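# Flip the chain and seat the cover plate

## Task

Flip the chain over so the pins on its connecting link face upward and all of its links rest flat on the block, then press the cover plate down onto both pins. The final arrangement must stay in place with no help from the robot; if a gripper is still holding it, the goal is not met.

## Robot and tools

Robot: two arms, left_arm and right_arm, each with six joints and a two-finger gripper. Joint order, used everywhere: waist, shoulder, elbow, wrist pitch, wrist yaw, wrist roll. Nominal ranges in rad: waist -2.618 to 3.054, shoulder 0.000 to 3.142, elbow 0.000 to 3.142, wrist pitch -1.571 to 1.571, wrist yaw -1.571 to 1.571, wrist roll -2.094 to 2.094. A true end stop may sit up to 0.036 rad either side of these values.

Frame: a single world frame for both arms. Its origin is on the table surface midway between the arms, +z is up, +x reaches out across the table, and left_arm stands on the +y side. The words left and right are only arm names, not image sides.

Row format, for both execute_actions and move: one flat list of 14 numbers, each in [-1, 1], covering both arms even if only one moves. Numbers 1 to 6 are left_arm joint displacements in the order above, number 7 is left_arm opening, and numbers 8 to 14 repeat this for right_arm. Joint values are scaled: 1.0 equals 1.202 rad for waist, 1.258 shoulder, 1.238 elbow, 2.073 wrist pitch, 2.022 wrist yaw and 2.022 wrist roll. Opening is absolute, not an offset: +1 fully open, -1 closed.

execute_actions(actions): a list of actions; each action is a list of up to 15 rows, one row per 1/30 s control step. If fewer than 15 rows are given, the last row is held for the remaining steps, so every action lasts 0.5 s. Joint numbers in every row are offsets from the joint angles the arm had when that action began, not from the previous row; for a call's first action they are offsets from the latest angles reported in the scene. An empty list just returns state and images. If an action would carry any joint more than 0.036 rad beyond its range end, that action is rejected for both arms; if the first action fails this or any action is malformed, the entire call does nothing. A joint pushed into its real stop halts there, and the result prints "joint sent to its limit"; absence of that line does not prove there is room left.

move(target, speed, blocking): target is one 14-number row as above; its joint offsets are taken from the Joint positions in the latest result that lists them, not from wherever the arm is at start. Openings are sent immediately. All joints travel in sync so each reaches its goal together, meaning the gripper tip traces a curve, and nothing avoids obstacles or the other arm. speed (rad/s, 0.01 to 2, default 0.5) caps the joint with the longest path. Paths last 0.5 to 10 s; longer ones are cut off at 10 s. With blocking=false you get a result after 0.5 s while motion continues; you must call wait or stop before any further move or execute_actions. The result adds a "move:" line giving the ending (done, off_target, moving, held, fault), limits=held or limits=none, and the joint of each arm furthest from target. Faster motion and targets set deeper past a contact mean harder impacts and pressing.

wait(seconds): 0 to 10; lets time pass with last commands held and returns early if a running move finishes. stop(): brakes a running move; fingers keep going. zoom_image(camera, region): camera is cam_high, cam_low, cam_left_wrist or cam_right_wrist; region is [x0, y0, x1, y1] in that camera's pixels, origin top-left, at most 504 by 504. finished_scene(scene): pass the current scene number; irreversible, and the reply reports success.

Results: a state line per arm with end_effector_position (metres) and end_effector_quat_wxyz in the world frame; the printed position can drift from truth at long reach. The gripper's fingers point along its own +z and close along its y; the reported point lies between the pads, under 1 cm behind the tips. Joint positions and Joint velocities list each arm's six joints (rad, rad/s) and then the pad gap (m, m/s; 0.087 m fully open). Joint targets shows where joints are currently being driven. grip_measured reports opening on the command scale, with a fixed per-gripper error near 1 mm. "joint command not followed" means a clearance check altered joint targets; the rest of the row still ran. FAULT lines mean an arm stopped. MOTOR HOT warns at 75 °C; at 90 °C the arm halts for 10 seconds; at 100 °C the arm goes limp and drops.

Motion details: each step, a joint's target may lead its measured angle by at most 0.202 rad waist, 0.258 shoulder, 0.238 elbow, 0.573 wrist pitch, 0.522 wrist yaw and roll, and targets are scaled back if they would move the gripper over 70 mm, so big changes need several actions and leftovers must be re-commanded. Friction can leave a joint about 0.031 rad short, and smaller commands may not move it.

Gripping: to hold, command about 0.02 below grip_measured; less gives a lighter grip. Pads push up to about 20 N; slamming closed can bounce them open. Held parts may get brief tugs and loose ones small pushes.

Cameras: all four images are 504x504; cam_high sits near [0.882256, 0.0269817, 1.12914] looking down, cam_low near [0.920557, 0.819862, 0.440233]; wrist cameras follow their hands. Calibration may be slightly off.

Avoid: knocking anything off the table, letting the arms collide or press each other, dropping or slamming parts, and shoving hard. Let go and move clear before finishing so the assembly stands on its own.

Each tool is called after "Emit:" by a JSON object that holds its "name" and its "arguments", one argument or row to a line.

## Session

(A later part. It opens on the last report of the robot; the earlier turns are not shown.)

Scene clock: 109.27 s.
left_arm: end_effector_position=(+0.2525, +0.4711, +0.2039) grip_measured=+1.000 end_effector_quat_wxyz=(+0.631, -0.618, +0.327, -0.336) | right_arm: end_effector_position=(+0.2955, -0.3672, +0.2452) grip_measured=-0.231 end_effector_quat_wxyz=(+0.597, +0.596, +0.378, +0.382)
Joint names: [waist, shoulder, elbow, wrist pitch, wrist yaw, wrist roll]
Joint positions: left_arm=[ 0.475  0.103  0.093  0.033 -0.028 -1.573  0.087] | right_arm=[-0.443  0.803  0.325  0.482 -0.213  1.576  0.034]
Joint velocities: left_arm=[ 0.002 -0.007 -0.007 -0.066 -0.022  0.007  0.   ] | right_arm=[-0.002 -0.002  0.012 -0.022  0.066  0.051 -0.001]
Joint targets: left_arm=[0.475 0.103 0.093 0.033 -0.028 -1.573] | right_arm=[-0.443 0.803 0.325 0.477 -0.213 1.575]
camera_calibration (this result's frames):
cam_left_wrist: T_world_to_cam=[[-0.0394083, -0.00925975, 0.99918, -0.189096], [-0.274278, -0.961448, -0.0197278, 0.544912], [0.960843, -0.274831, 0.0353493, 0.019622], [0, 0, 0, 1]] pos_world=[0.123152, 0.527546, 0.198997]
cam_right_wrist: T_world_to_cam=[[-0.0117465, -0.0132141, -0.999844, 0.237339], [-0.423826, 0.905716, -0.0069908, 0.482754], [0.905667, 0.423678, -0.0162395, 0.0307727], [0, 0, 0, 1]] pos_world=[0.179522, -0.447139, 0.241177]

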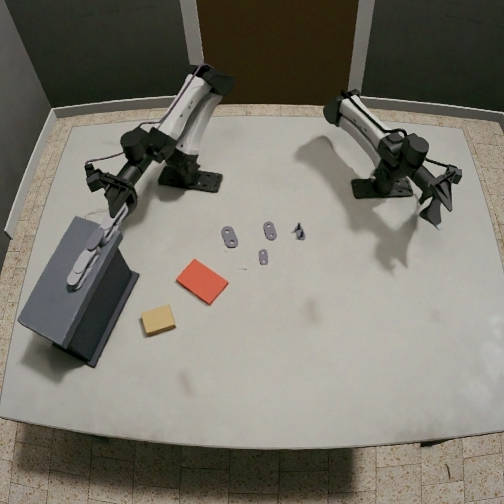

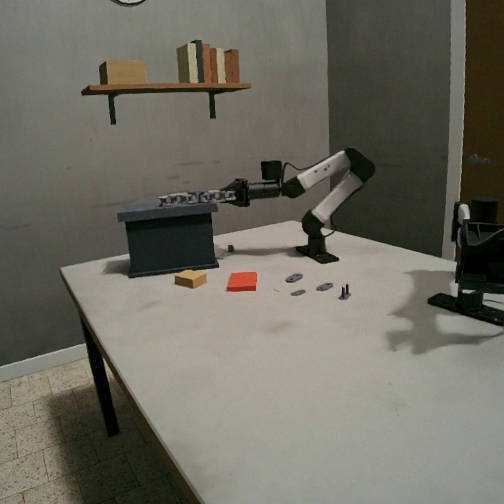

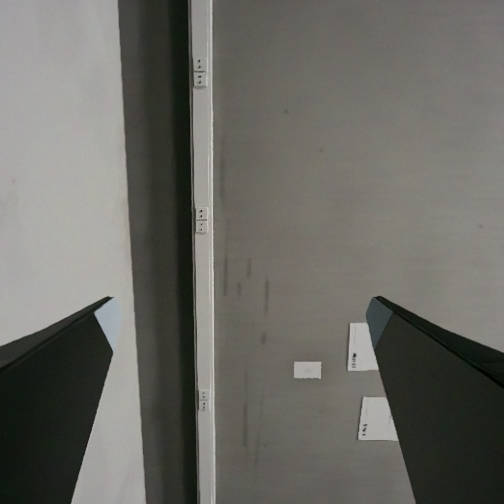

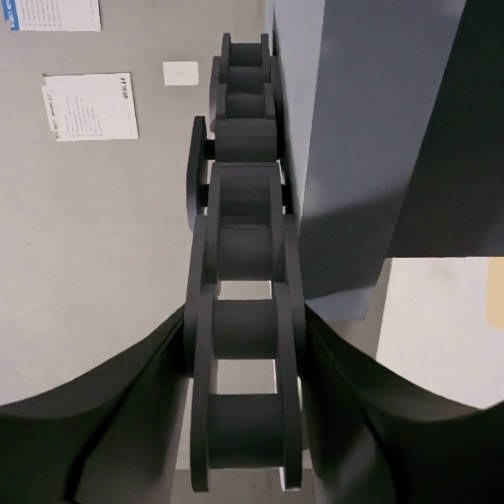

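Emit:
{"name": "move", "arguments": {
  "target": [0,0,0,0,0,0,1, 0,0,0.05,-0.024,0,0,-0.27],
  "speed": 0.08
}}

Emit:
{"name": "zoom_image", "arguments": {
  "camera": "cam_low",
  "region": [150, 160, 270, 230]
}}

Scene clock: 117.07 s.
left_arm: end_effector_position=(+0.2525, +0.4711, +0.2039) grip_measured=+1.000 end_effector_quat_wxyz=(+0.631, -0.618, +0.327, -0.336) | right_arm: end_effector_position=(+0.2969, -0.3683, +0.2468) grip_measured=-0.231 end_effector_quat_wxyz=(+0.588, +0.604, +0.383, +0.378)
Joint names: [waist, shoulder, elbow, wrist pitch, wrist yaw, wrist roll]
Joint positions: left_arm=[ 0.475  0.103  0.093  0.033 -0.028 -1.573  0.087] | right_arm=[-0.443  0.803  0.359  0.421 -0.213  1.573  0.034]
Joint velocities: left_arm=[-0.002 -0.012 -0.002 -0.051  0.007 -0.007  0.   ] | right_arm=[ 0.002 -0.002 -0.012 -0.007 -0.007 -0.007 -0.001]
Joint targets: left_arm=[0.475 0.103 0.093 0.033 -0.028 -1.573] | right_arm=[-0.443 0.803 0.387 0.432 -0.213 1.575]
move: off_target (right_arm); limits=none; left_arm: farthest joint: the waist, 0.000 radians from its target (0.000 radians at the start); right_arm: farthest joint: the elbow, 0.028 radians from its target (0.062 radians at the start)
camera_calibration (this result's frames):
cam_left_wrist: T_world_to_cam=[[-0.0394083, -0.00925975, 0.99918, -0.189096], [-0.274278, -0.961448, -0.0197278, 0.544912], [0.960843, -0.274831, 0.0353493, 0.019622], [0, 0, 0, 1]] pos_world=[0.123152, 0.527546, 0.198997]
cam_right_wrist: T_world_to_cam=[[-0.0352317, 0.000815938, -0.999379, 0.25091], [-0.423751, 0.905643, 0.0156781, 0.478708], [0.905093, 0.42404, -0.0315616, 0.034045], [0, 0, 0, 1]] pos_world=[0.180879, -0.448179, 0.244323]

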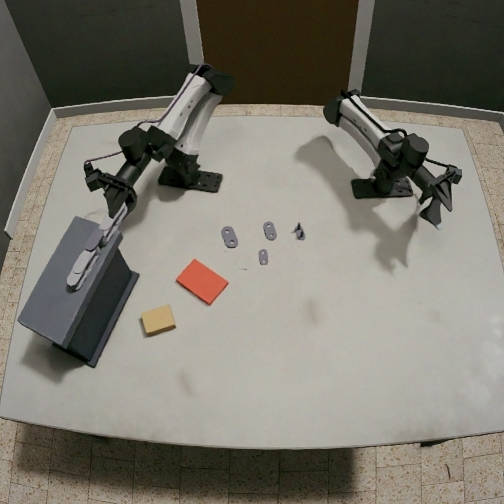

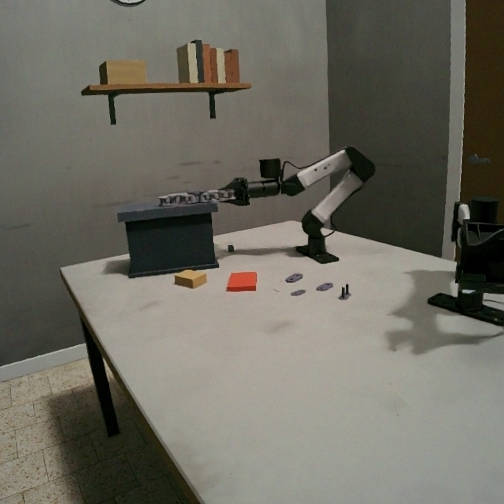

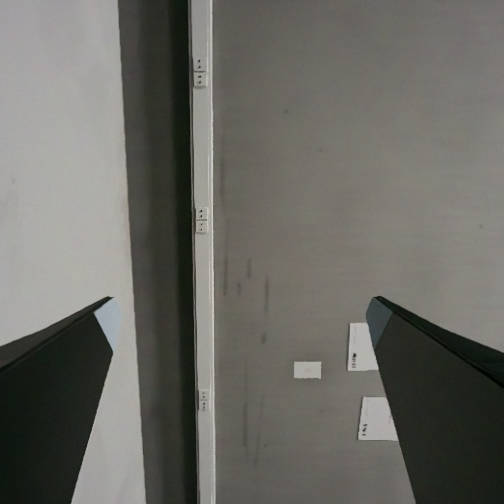

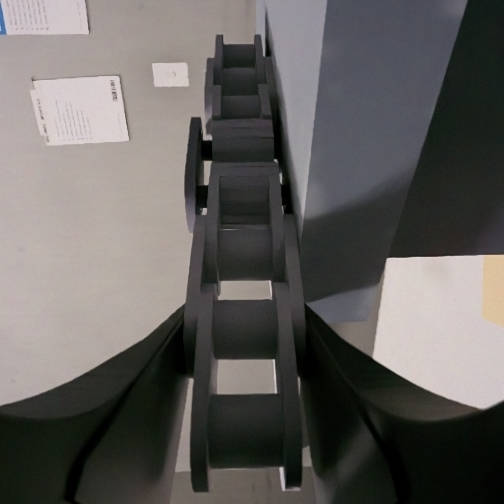

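Region (150, 160, 270, 230) of cam_low's 504x504 image, scaled by 4.200, with more detail than that image has; it fills the top 294 rows of this view, and the rest is white.

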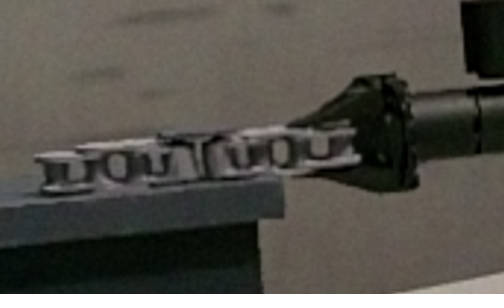

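Emit:
{"name": "execute_actions", "arguments": {
  "actions": [
    [[0,0,0,0,0,0,1,0,0,0,0,0,0,0.4]]
  ]
}}

Emit:
{"name": "move", "arguments": {
  "target": [0,0,0,0,0,0,1, 0,-0.44,-0.085,-0.21,0,0,0.4],
  "speed": 0.5
}}

Emit:
{"name": "move", "arguments": {
  "target": [0,0,0,0,0,0,1, 0.432,0,0,0,0,-0.78,0.4],
  "speed": 1.3
}}

Emit:
{"name": "move", "arguments": {
  "target": [0,0,0,0,0,0,1, 0,0,0,0,0.255,-0.78,0.4],
  "speed": 1.3
}}

Scene clock: 124.67 s.
left_arm: end_effector_position=(+0.2525, +0.4711, +0.2039) grip_measured=+1.000 end_effector_quat_wxyz=(+0.631, -0.618, +0.327, -0.336) | right_arm: end_effector_position=(+0.2969, -0.3683, +0.2468) grip_measured=+0.400 end_effector_quat_wxyz=(+0.588, +0.604, +0.383, +0.378)
Joint names: [waist, shoulder, elbow, wrist pitch, wrist yaw, wrist roll]
Joint positions: left_arm=[ 0.475  0.103  0.093  0.033 -0.028 -1.573  0.087] | right_arm=[-0.443  0.803  0.359  0.421 -0.213  1.573  0.061]
Joint velocities: left_arm=[-0.002  0.002  0.002 -0.081 -0.081 -0.007  0.   ] | right_arm=[-0.017 -0.022 -0.002  0.022 -0.051  0.051 -0.   ]
Joint targets: left_arm=[0.475 0.103 0.093 0.033 -0.028 -1.573] | right_arm=[-0.443 0.803 0.359 0.421 -0.213 1.573]
camera_calibration (this result's frames):
cam_left_wrist: T_world_to_cam=[[-0.0394083, -0.00925975, 0.99918, -0.189096], [-0.274278, -0.961448, -0.0197278, 0.544912], [0.960843, -0.274831, 0.0353493, 0.019622], [0, 0, 0, 1]] pos_world=[0.123152, 0.527546, 0.198997]
cam_right_wrist: T_world_to_cam=[[-0.0352317, 0.000815938, -0.999379, 0.25091], [-0.423751, 0.905643, 0.0156781, 0.478708], [0.905093, 0.42404, -0.0315616, 0.034045], [0, 0, 0, 1]] pos_world=[0.180879, -0.448179, 0.244323]

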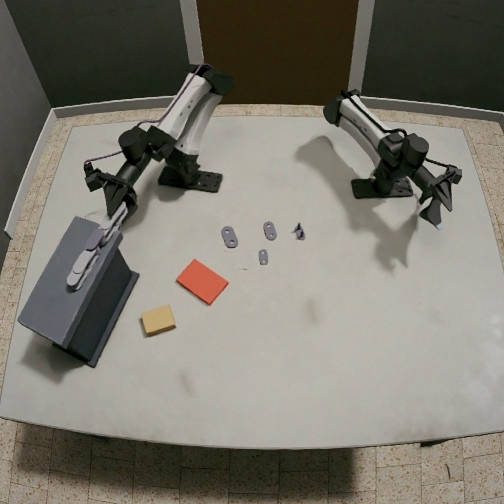

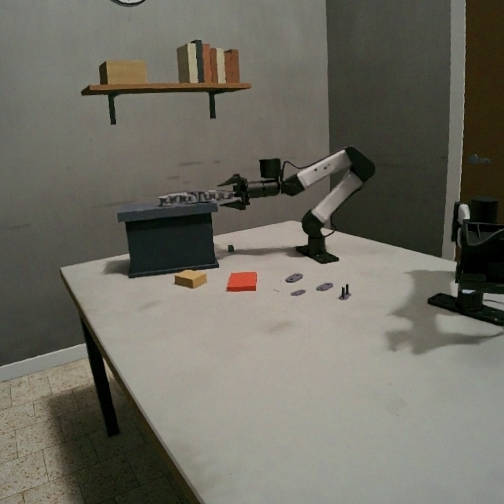

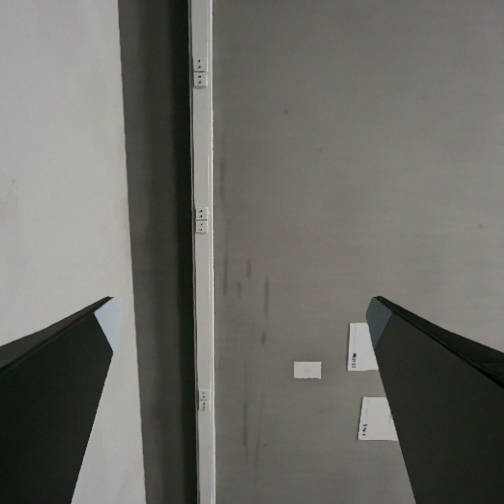

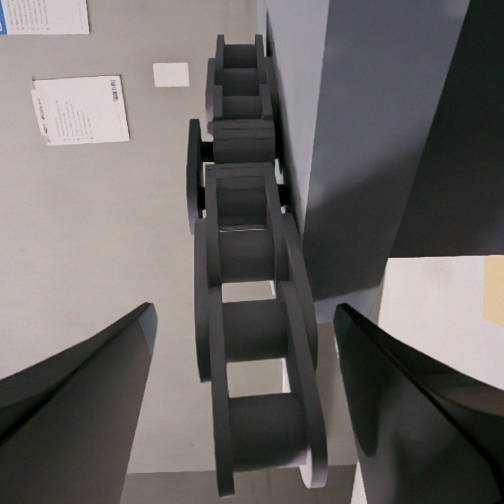

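Scene clock: 126.50 s.
left_arm: end_effector_position=(+0.2525, +0.4711, +0.2039) grip_measured=+1.000 end_effector_quat_wxyz=(+0.631, -0.618, +0.327, -0.336) | right_arm: end_effector_position=(+0.2381, -0.3238, +0.2464) grip_measured=+0.400 end_effector_quat_wxyz=(+0.598, +0.594, +0.379, +0.381)
Joint names: [waist, shoulder, elbow, wrist pitch, wrist yaw, wrist roll]
Joint positions: left_arm=[ 0.475  0.103  0.093  0.033 -0.028 -1.573  0.087] | right_arm=[-0.443  0.265  0.274 -0.001 -0.213  1.571  0.061]
Joint velocities: left_arm=[ 0.017 -0.022 -0.032 -0.007 -0.007 -0.022  0.   ] | right_arm=[-0.012  0.002  0.002 -0.037 -0.007 -0.051 -0.   ]
Joint targets: left_arm=[0.475 0.103 0.093 0.033 -0.028 -1.573] | right_arm=[-0.443 0.250 0.254 -0.015 -0.213 1.573]
move: done; limits=none; left_arm: farthest joint: the waist, 0.000 radians from its target (0.000 radians at the start); right_arm: farthest joint: the elbow, 0.020 radians from its target (0.105 radians at the start)
camera_calibration (this result's frames):
cam_left_wrist: T_world_to_cam=[[-0.0394083, -0.00925975, 0.99918, -0.189096], [-0.274278, -0.961448, -0.0197278, 0.544912], [0.960843, -0.274831, 0.0353493, 0.019622], [0, 0, 0, 1]] pos_world=[0.123152, 0.527546, 0.198997]
cam_right_wrist: T_world_to_cam=[[-0.0115463, -0.0189753, -0.999753, 0.236461], [-0.423802, 0.905671, -0.0122951, 0.420345], [0.905681, 0.423556, -0.0184989, 0.0649098], [0, 0, 0, 1]] pos_world=[0.122086, -0.4037, 0.242771]

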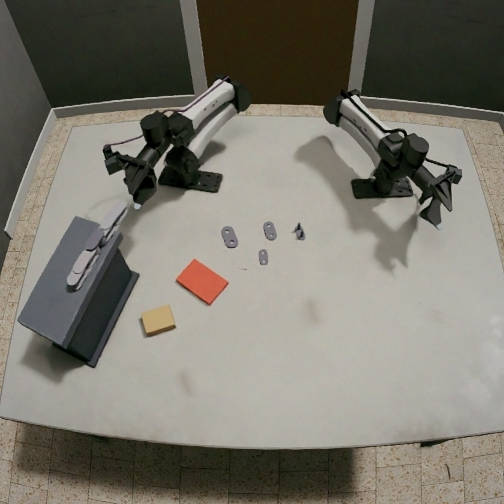

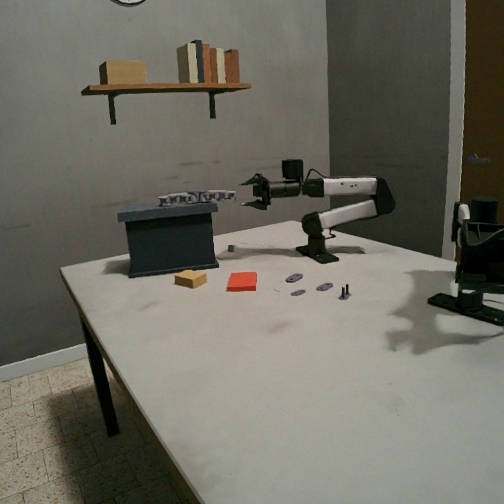

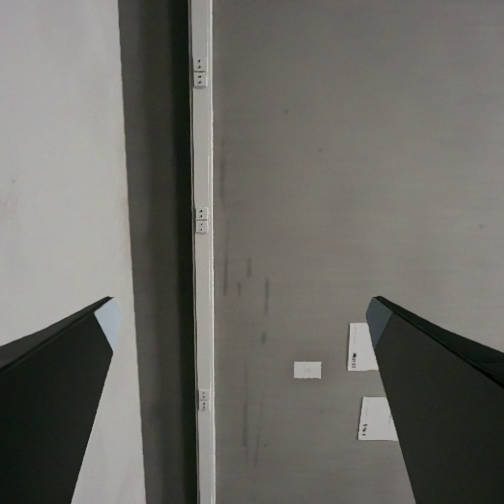

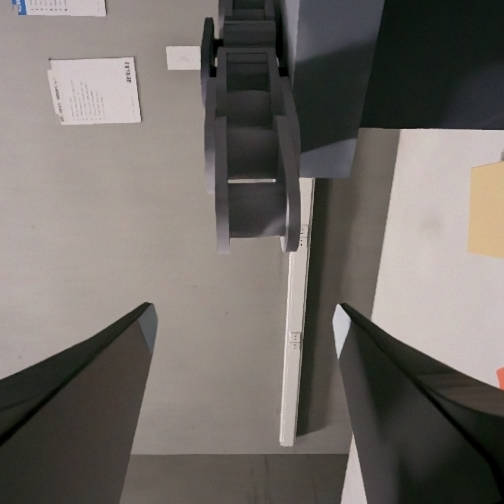

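Scene clock: 128.73 s.
left_arm: end_effector_position=(+0.2525, +0.4711, +0.2039) grip_measured=+1.000 end_effector_quat_wxyz=(+0.631, -0.618, +0.327, -0.336) | right_arm: end_effector_position=(+0.2528, -0.2354, +0.2048) grip_measured=+0.400 end_effector_quat_wxyz=(+0.709, -0.027, +0.704, +0.026)
Joint names: [waist, shoulder, elbow, wrist pitch, wrist yaw, wrist roll]
Joint positions: left_arm=[ 0.475  0.103  0.093  0.033 -0.028 -1.573  0.087] | right_arm=[ 0.067  0.265  0.274 -0.001 -0.213 -0.001  0.061]
Joint velocities: left_arm=[-0.007 -0.007  0.012  0.051 -0.051  0.081  0.   ] | right_arm=[-0.002  0.007  0.002  0.022  0.037 -0.037  0.   ]
Joint targets: left_arm=[0.475 0.103 0.093 0.033 -0.028 -1.573] | right_arm=[0.076 0.265 0.274 -0.001 -0.213 -0.006]
move: done; limits=none; left_arm: farthest joint: the waist, 0.000 radians from its target (0.000 radians at the start); right_arm: farthest joint: the waist, 0.009 radians from its target (0.519 radians at the start)
camera_calibration (this result's frames):
cam_left_wrist: T_world_to_cam=[[-0.0394083, -0.00925975, 0.99918, -0.189096], [-0.274278, -0.961448, -0.0197278, 0.544912], [0.960843, -0.274831, 0.0353493, 0.019622], [0, 0, 0, 1]] pos_world=[0.123152, 0.527546, 0.198997]
cam_right_wrist: T_world_to_cam=[[0.0660975, -0.997542, 0.023276, -0.262744], [-0.75893, -0.0654042, -0.647879, 0.332314], [0.647809, 0.0251584, -0.761387, 0.136875], [0, 0, 0, 1]] pos_world=[0.180901, -0.243807, 0.32563]

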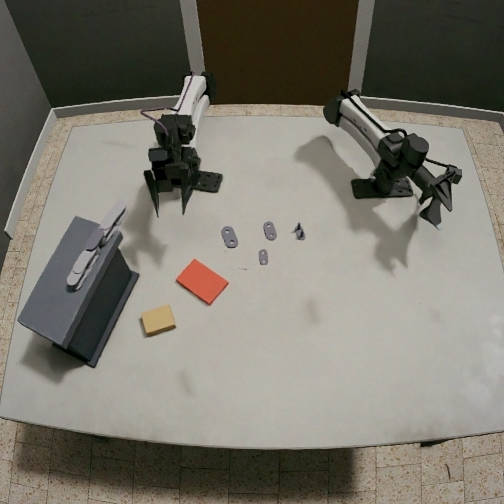

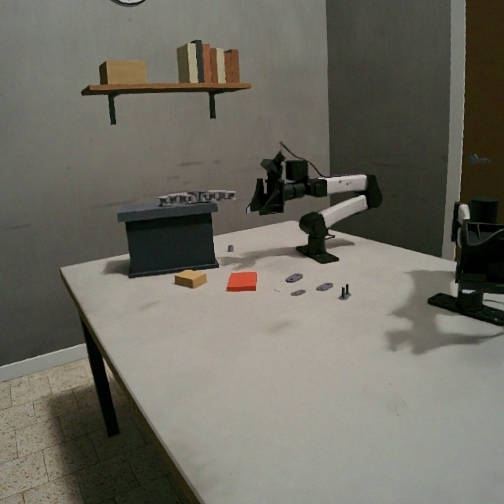

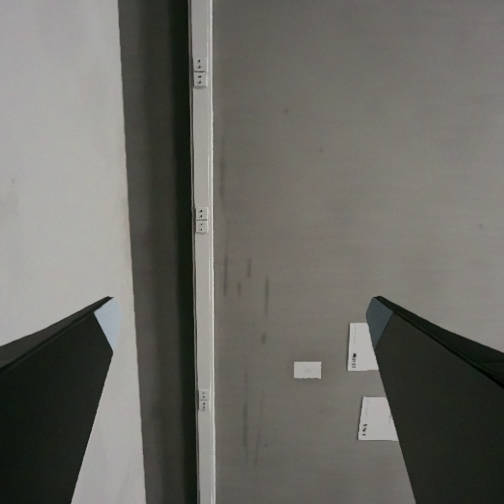

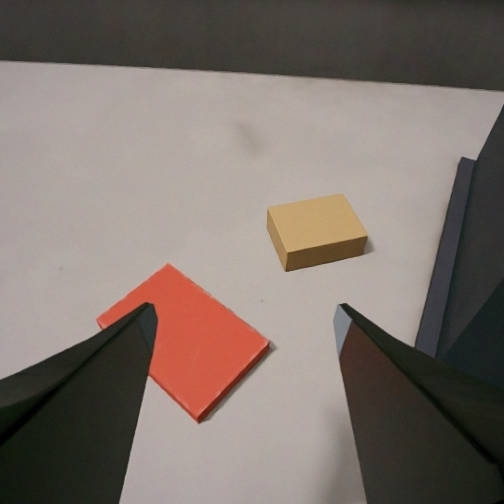

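Scene clock: 130.97 s.
left_arm: end_effector_position=(+0.2525, +0.4711, +0.2039) grip_measured=+1.000 end_effector_quat_wxyz=(+0.631, -0.618, +0.327, -0.336) | right_arm: end_effector_position=(+0.2197, -0.3596, +0.2463) grip_measured=+0.400 end_effector_quat_wxyz=(+0.384, -0.380, +0.594, -0.597)
Joint names: [waist, shoulder, elbow, wrist pitch, wrist yaw, wrist roll]
Joint positions: left_arm=[ 0.475  0.103  0.093  0.033 -0.028 -1.573  0.087] | right_arm=[ 0.067  0.265  0.274 -0.001  0.293 -1.57   0.061]
Joint velocities: left_arm=[ 0.002  0.012  0.017  0.022 -0.007 -0.007  0.   ] | right_arm=[ 0.017 -0.007 -0.002  0.007 -0.037  0.095 -0.001]
Joint targets: left_arm=[0.475 0.103 0.093 0.033 -0.028 -1.573] | right_arm=[0.067 0.265 0.274 -0.001 0.303 -1.578]
move: done; limits=none; left_arm: farthest joint: the waist, 0.000 radians from its target (0.000 radians at the start); right_arm: farthest joint: the wrist yaw, 0.010 radians from its target (0.515 radians at the start)
camera_calibration (this result's frames):
cam_left_wrist: T_world_to_cam=[[-0.0394083, -0.00925975, 0.99918, -0.189096], [-0.274278, -0.961448, -0.0197278, 0.544912], [0.960843, -0.274831, 0.0353493, 0.019622], [0, 0, 0, 1]] pos_world=[0.123152, 0.527546, 0.198997]
cam_right_wrist: T_world_to_cam=[[-0.00654903, 0.0233771, 0.999705, -0.24283], [-0.964359, -0.264598, -0.00013012, 0.139873], [0.264517, -0.964075, 0.0242768, -0.271962], [0, 0, 0, 1]] pos_world=[0.205237, -0.219505, 0.249379]

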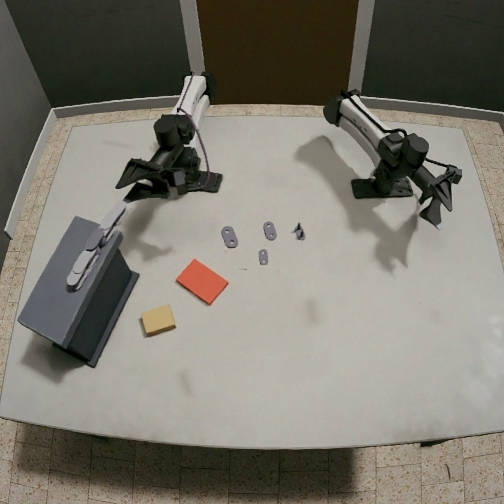

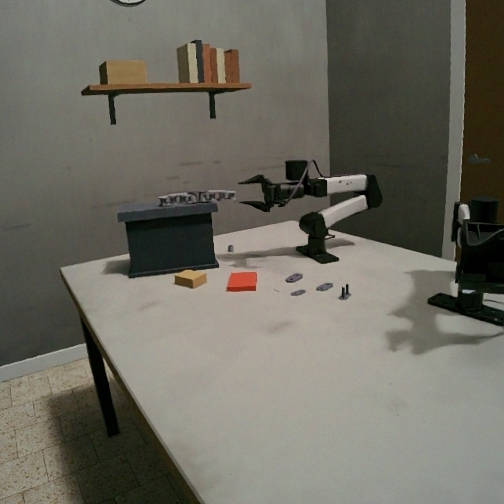

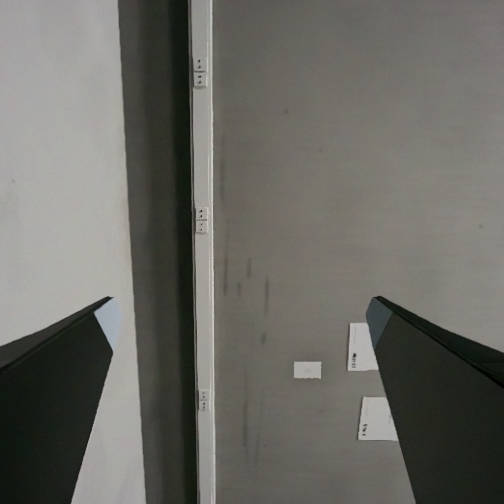

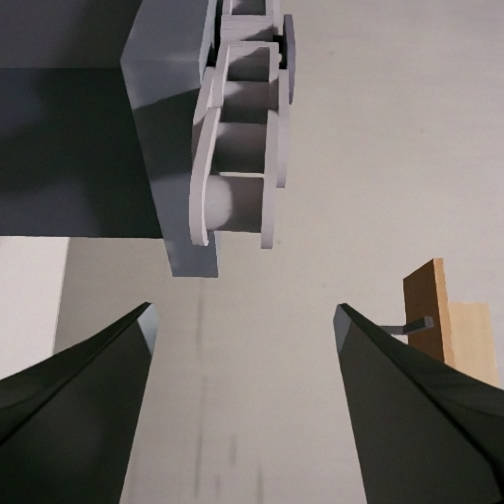

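Emit:
{"name": "move", "arguments": {
  "target": [0,0,0,0,0,0,1, 0,0.459,0.063,0.242,0,0,0.7],
  "speed": 0.4
}}

Emit:
{"name": "execute_actions", "arguments": {
  "actions": [
    [[0,0,0,0,0,0,1,0,0,0,0,0,0,0.0]]
  ]
}}

Emit:
{"name": "zoom_image", "arguments": {
  "camera": "cam_high",
  "region": [60, 170, 160, 270]
}}

Scene clock: 136.27 s.
left_arm: end_effector_position=(+0.2525, +0.4711, +0.2039) grip_measured=+1.000 end_effector_quat_wxyz=(+0.631, -0.618, +0.327, -0.336) | right_arm: end_effector_position=(+0.2944, -0.3699, +0.2435) grip_measured=+0.700 end_effector_quat_wxyz=(+0.381, -0.382, +0.596, -0.595)
Joint names: [waist, shoulder, elbow, wrist pitch, wrist yaw, wrist roll]
Joint positions: left_arm=[ 0.475  0.103  0.093  0.033 -0.028 -1.573  0.087] | right_arm=[ 0.067  0.826  0.331  0.493  0.293 -1.571  0.074]
Joint velocities: left_arm=[ 0.002 -0.007 -0.002  0.022  0.007  0.022  0.   ] | right_arm=[-0.007  0.017 -0.017 -0.022  0.007  0.007  0.001]
Joint targets: left_arm=[0.475 0.103 0.093 0.033 -0.028 -1.573] | right_arm=[0.067 0.843 0.351 0.500 0.293 -1.570]
move: off_target (right_arm); limits=none; left_arm: farthest joint: the waist, 0.000 radians from its target (0.000 radians at the start); right_arm: farthest joint: the elbow, 0.021 radians from its target (0.078 radians at the start)
camera_calibration (this result's frames):
cam_left_wrist: T_world_to_cam=[[-0.0394083, -0.00925975, 0.99918, -0.189096], [-0.274278, -0.961448, -0.0197278, 0.544912], [0.960843, -0.274831, 0.0353493, 0.019622], [0, 0, 0, 1]] pos_world=[0.123152, 0.527546, 0.198997]
cam_right_wrist: T_world_to_cam=[[0.00267689, 0.0224707, 0.999744, -0.242371], [-0.96432, -0.264601, 0.00852933, 0.207084], [0.264725, -0.964096, 0.0209607, -0.300879], [0, 0, 0, 1]] pos_world=[0.279995, -0.229835, 0.246849]

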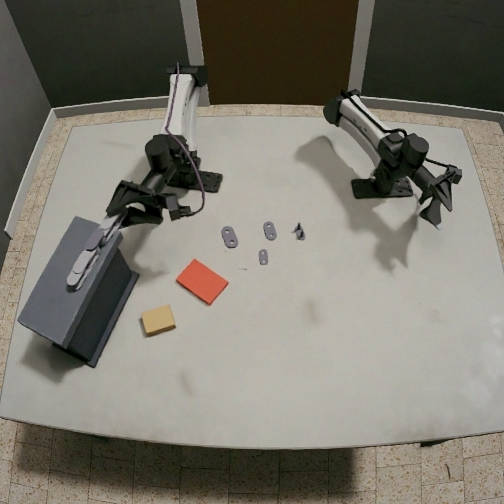

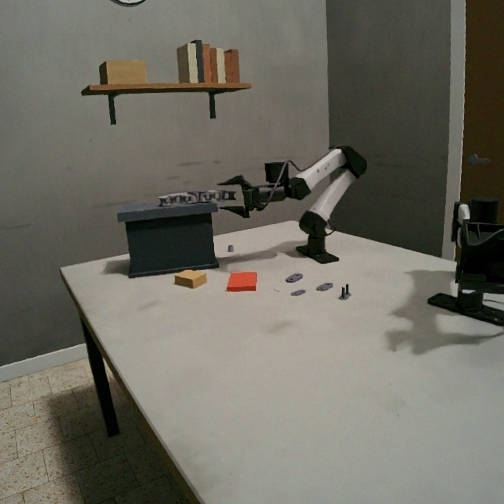

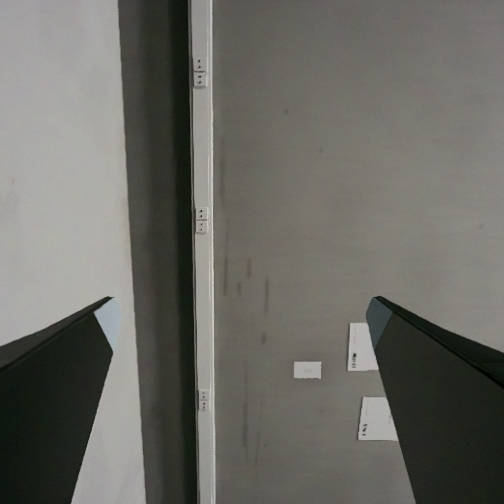

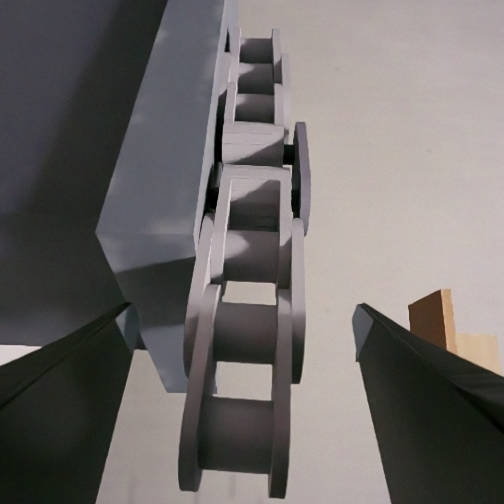

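Scene clock: 136.77 s.
left_arm: end_effector_position=(+0.2525, +0.4711, +0.2039) grip_measured=+1.000 end_effector_quat_wxyz=(+0.631, -0.618, +0.327, -0.336) | right_arm: end_effector_position=(+0.2944, -0.3699, +0.2435) grip_measured=+0.000 end_effector_quat_wxyz=(+0.381, -0.382, +0.596, -0.595)
Joint names: [waist, shoulder, elbow, wrist pitch, wrist yaw, wrist roll]
Joint positions: left_arm=[ 0.475  0.103  0.093  0.033 -0.028 -1.573  0.087] | right_arm=[ 0.067  0.826  0.331  0.493  0.293 -1.571  0.044]
Joint velocities: left_arm=[-0.017  0.022 -0.002 -0.007 -0.007 -0.051  0.   ] | right_arm=[ 0.007 -0.012 -0.012 -0.051  0.051 -0.051 -0.001]
Joint targets: left_arm=[0.475 0.103 0.093 0.033 -0.028 -1.573] | right_arm=[0.067 0.826 0.331 0.493 0.293 -1.571]
camera_calibration (this result's frames):
cam_left_wrist: T_world_to_cam=[[-0.0394083, -0.00925975, 0.99918, -0.189096], [-0.274278, -0.961448, -0.0197278, 0.544912], [0.960843, -0.274831, 0.0353493, 0.019622], [0, 0, 0, 1]] pos_world=[0.123152, 0.527546, 0.198997]
cam_right_wrist: T_world_to_cam=[[0.00267689, 0.0224707, 0.999744, -0.242371], [-0.96432, -0.264601, 0.00852933, 0.207084], [0.264725, -0.964096, 0.0209607, -0.300879], [0, 0, 0, 1]] pos_world=[0.279995, -0.229835, 0.246849]

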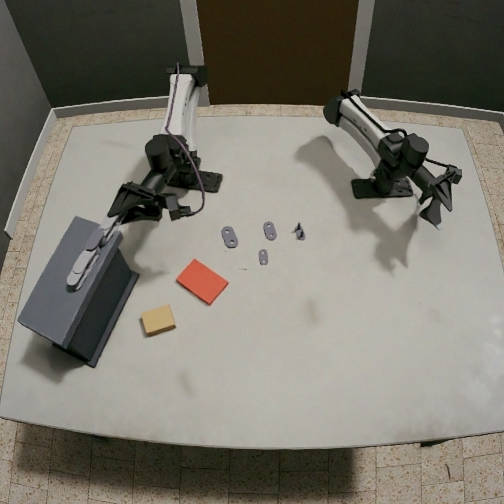

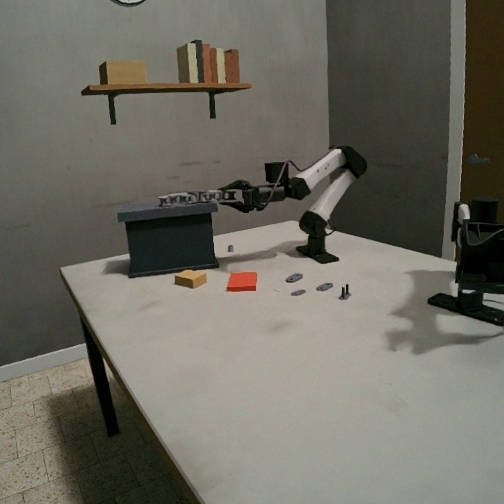

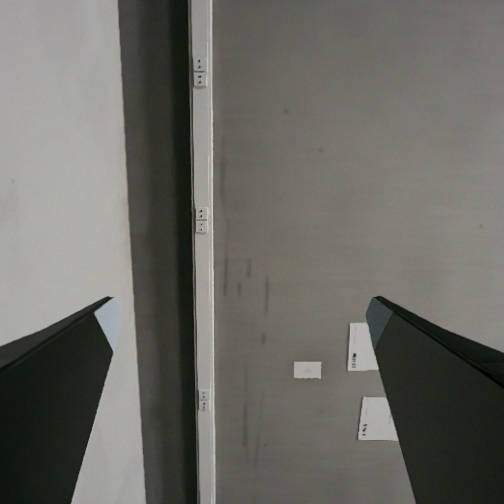

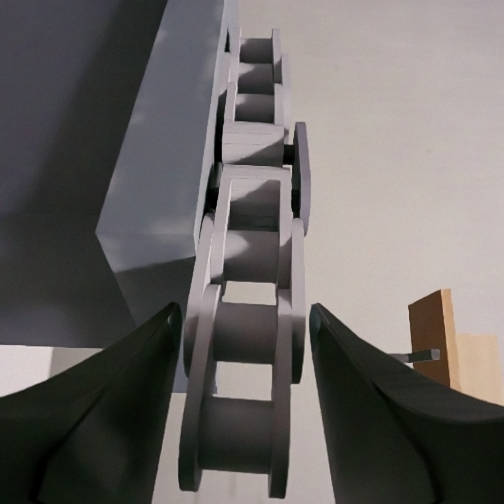

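Region (60, 170, 160, 270) of cam_high's 504x504 image, scaled by 5.040, with more detail than that image has.

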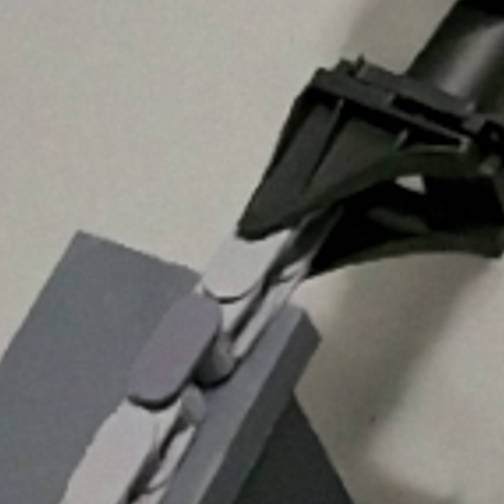

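Emit:
{"name": "execute_actions", "arguments": {
  "actions": [
    [[0,0,0,0,0,0,1,0,0,0,0,0,0,-0.18]],
    [[0,0,0,0,0,0,1,0,0,0.02,0.008,0,0,-0.28]]
  ]
}}

Emit:
{"name": "move", "arguments": {
  "target": [0,0,0,0,0,0,1, -0.086,-0.06,0.107,-0.07,-0.052,0.262,-0.28],
  "speed": 0.25
}}

Emit:
{"name": "zoom_image", "arguments": {
  "camera": "cam_high",
  "region": [40, 170, 170, 300]
}}

Scene clock: 149.00 s.
left_arm: end_effector_position=(+0.2525, +0.4711, +0.2039) grip_measured=+1.000 end_effector_quat_wxyz=(+0.631, -0.618, +0.327, -0.336) | right_arm: end_effector_position=(+0.2945, -0.3700, +0.2452) grip_measured=-0.230 end_effector_quat_wxyz=(+0.384, -0.380, +0.595, -0.596)
Joint names: [waist, shoulder, elbow, wrist pitch, wrist yaw, wrist roll]
Joint positions: left_arm=[ 0.475  0.103  0.093  0.033 -0.028 -1.573  0.087] | right_arm=[ 0.067  0.826  0.333  0.497  0.293 -1.568  0.034]
Joint velocities: left_arm=[ 0.002 -0.022 -0.017  0.022 -0.051 -0.051  0.   ] | right_arm=[ 0.012 -0.017 -0.007 -0.007  0.007 -0.037 -0.002]
Joint targets: left_arm=[0.475 0.103 0.093 0.033 -0.028 -1.573] | right_arm=[0.067 0.826 0.356 0.509 0.293 -1.571]
camera_calibration (this result's frames):
cam_left_wrist: T_world_to_cam=[[-0.0394083, -0.00925975, 0.99918, -0.189096], [-0.274278, -0.961448, -0.0197278, 0.544912], [0.960843, -0.274831, 0.0353493, 0.019622], [0, 0, 0, 1]] pos_world=[0.123152, 0.527546, 0.198997]
cam_right_wrist: T_world_to_cam=[[-0.00464079, 0.0205332, 0.999778, -0.242683], [-0.964354, -0.264612, 0.000958169, 0.209043], [0.264573, -0.964136, 0.0210293, -0.30095], [0, 0, 0, 1]] pos_world=[0.280088, -0.229858, 0.248758]

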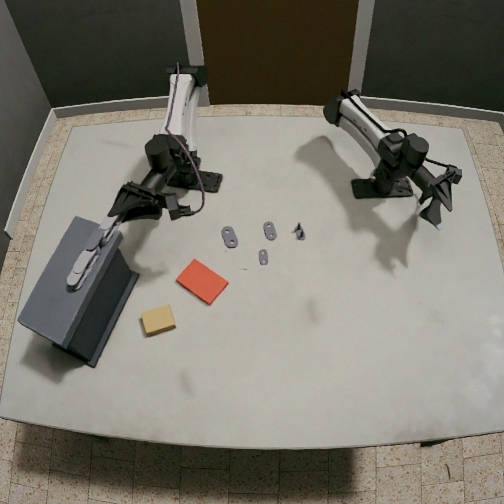

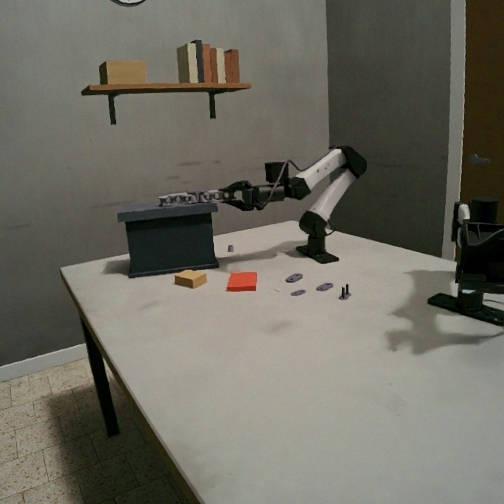

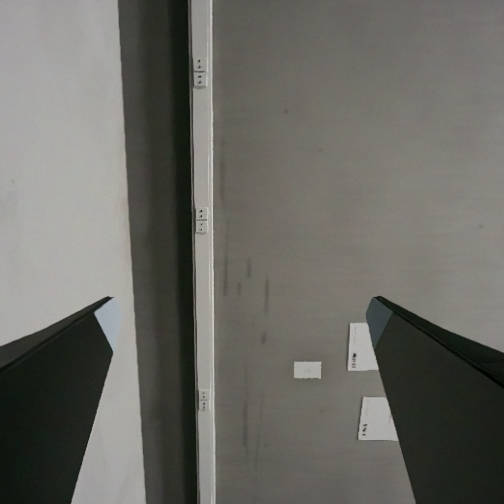

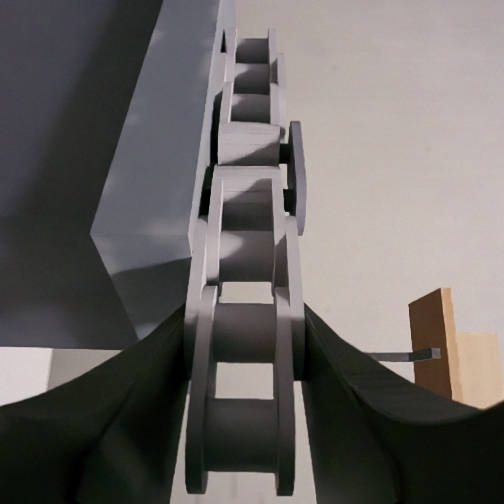

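Scene clock: 151.77 s.
left_arm: end_effector_position=(+0.2525, +0.4711, +0.2039) grip_measured=+1.000 end_effector_quat_wxyz=(+0.631, -0.618, +0.327, -0.336) | right_arm: end_effector_position=(+0.2902, -0.3798, +0.2501) grip_measured=-0.230 end_effector_quat_wxyz=(+0.521, -0.211, +0.678, -0.474)
Joint names: [waist, shoulder, elbow, wrist pitch, wrist yaw, wrist roll]
Joint positions: left_arm=[ 0.475  0.103  0.093  0.033 -0.028 -1.573  0.087] | right_arm=[-0.029  0.774  0.435  0.33   0.203 -1.039  0.034]
Joint velocities: left_arm=[ 0.032 -0.022 -0.007 -0.007  0.007  0.007  0.   ] | right_arm=[-0.002 -0.012 -0.017 -0.066 -0.037 -0.007 -0.001]
Joint targets: left_arm=[0.475 0.103 0.093 0.033 -0.028 -1.573] | right_arm=[-0.036 0.751 0.465 0.352 0.188 -1.038]
move: off_target (right_arm); limits=none; left_arm: farthest joint: the waist, 0.000 radians from its target (0.000 radians at the start); right_arm: farthest joint: the elbow, 0.030 radians from its target (0.132 radians at the start)
camera_calibration (this result's frames):
cam_left_wrist: T_world_to_cam=[[-0.0394083, -0.00925975, 0.99918, -0.189096], [-0.274278, -0.961448, -0.0197278, 0.544912], [0.960843, -0.274831, 0.0353493, 0.019622], [0, 0, 0, 1]] pos_world=[0.123152, 0.527546, 0.198997]
cam_right_wrist: T_world_to_cam=[[-0.20768, -0.441019, 0.873139, -0.332085], [-0.932308, -0.180943, -0.313147, 0.303346], [0.296092, -0.879069, -0.373587, -0.187572], [0, 0, 0, 1]] pos_world=[0.269383, -0.256456, 0.314873]

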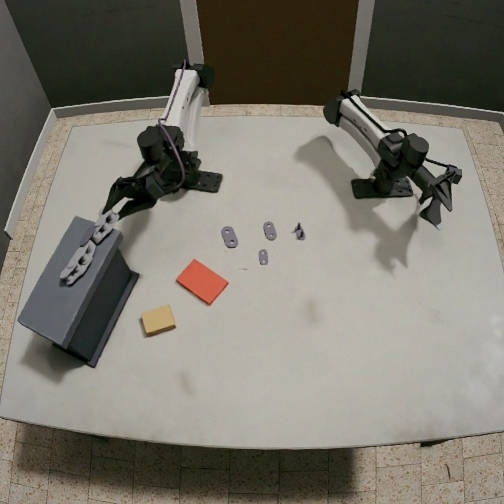

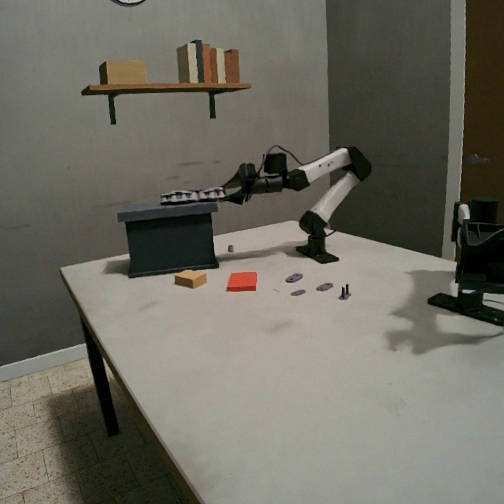

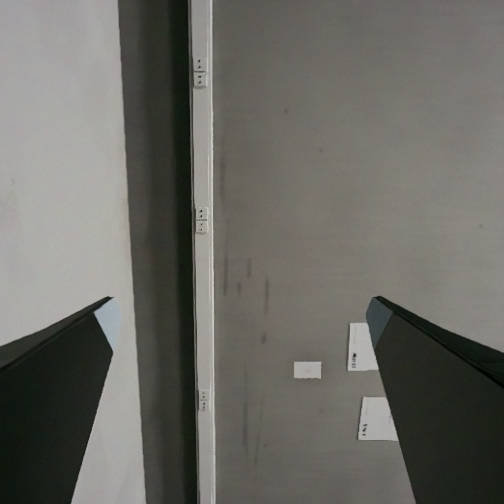

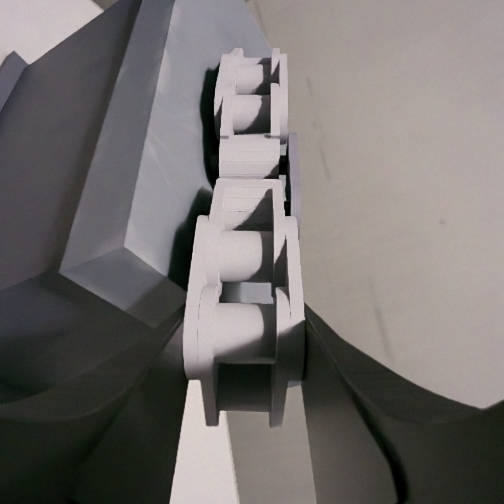

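Region (40, 170, 170, 300) of cam_high's 504x504 image, scaled by 3.877, with more detail than that image has.

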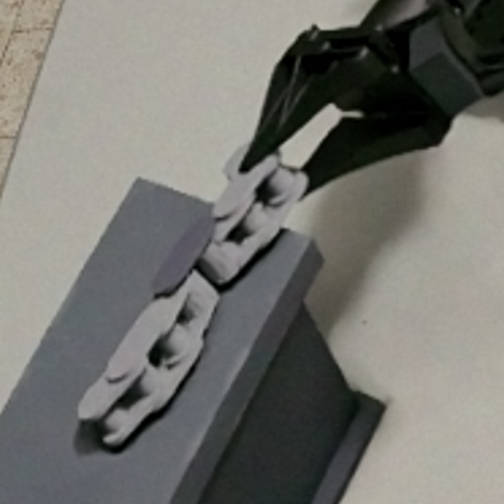

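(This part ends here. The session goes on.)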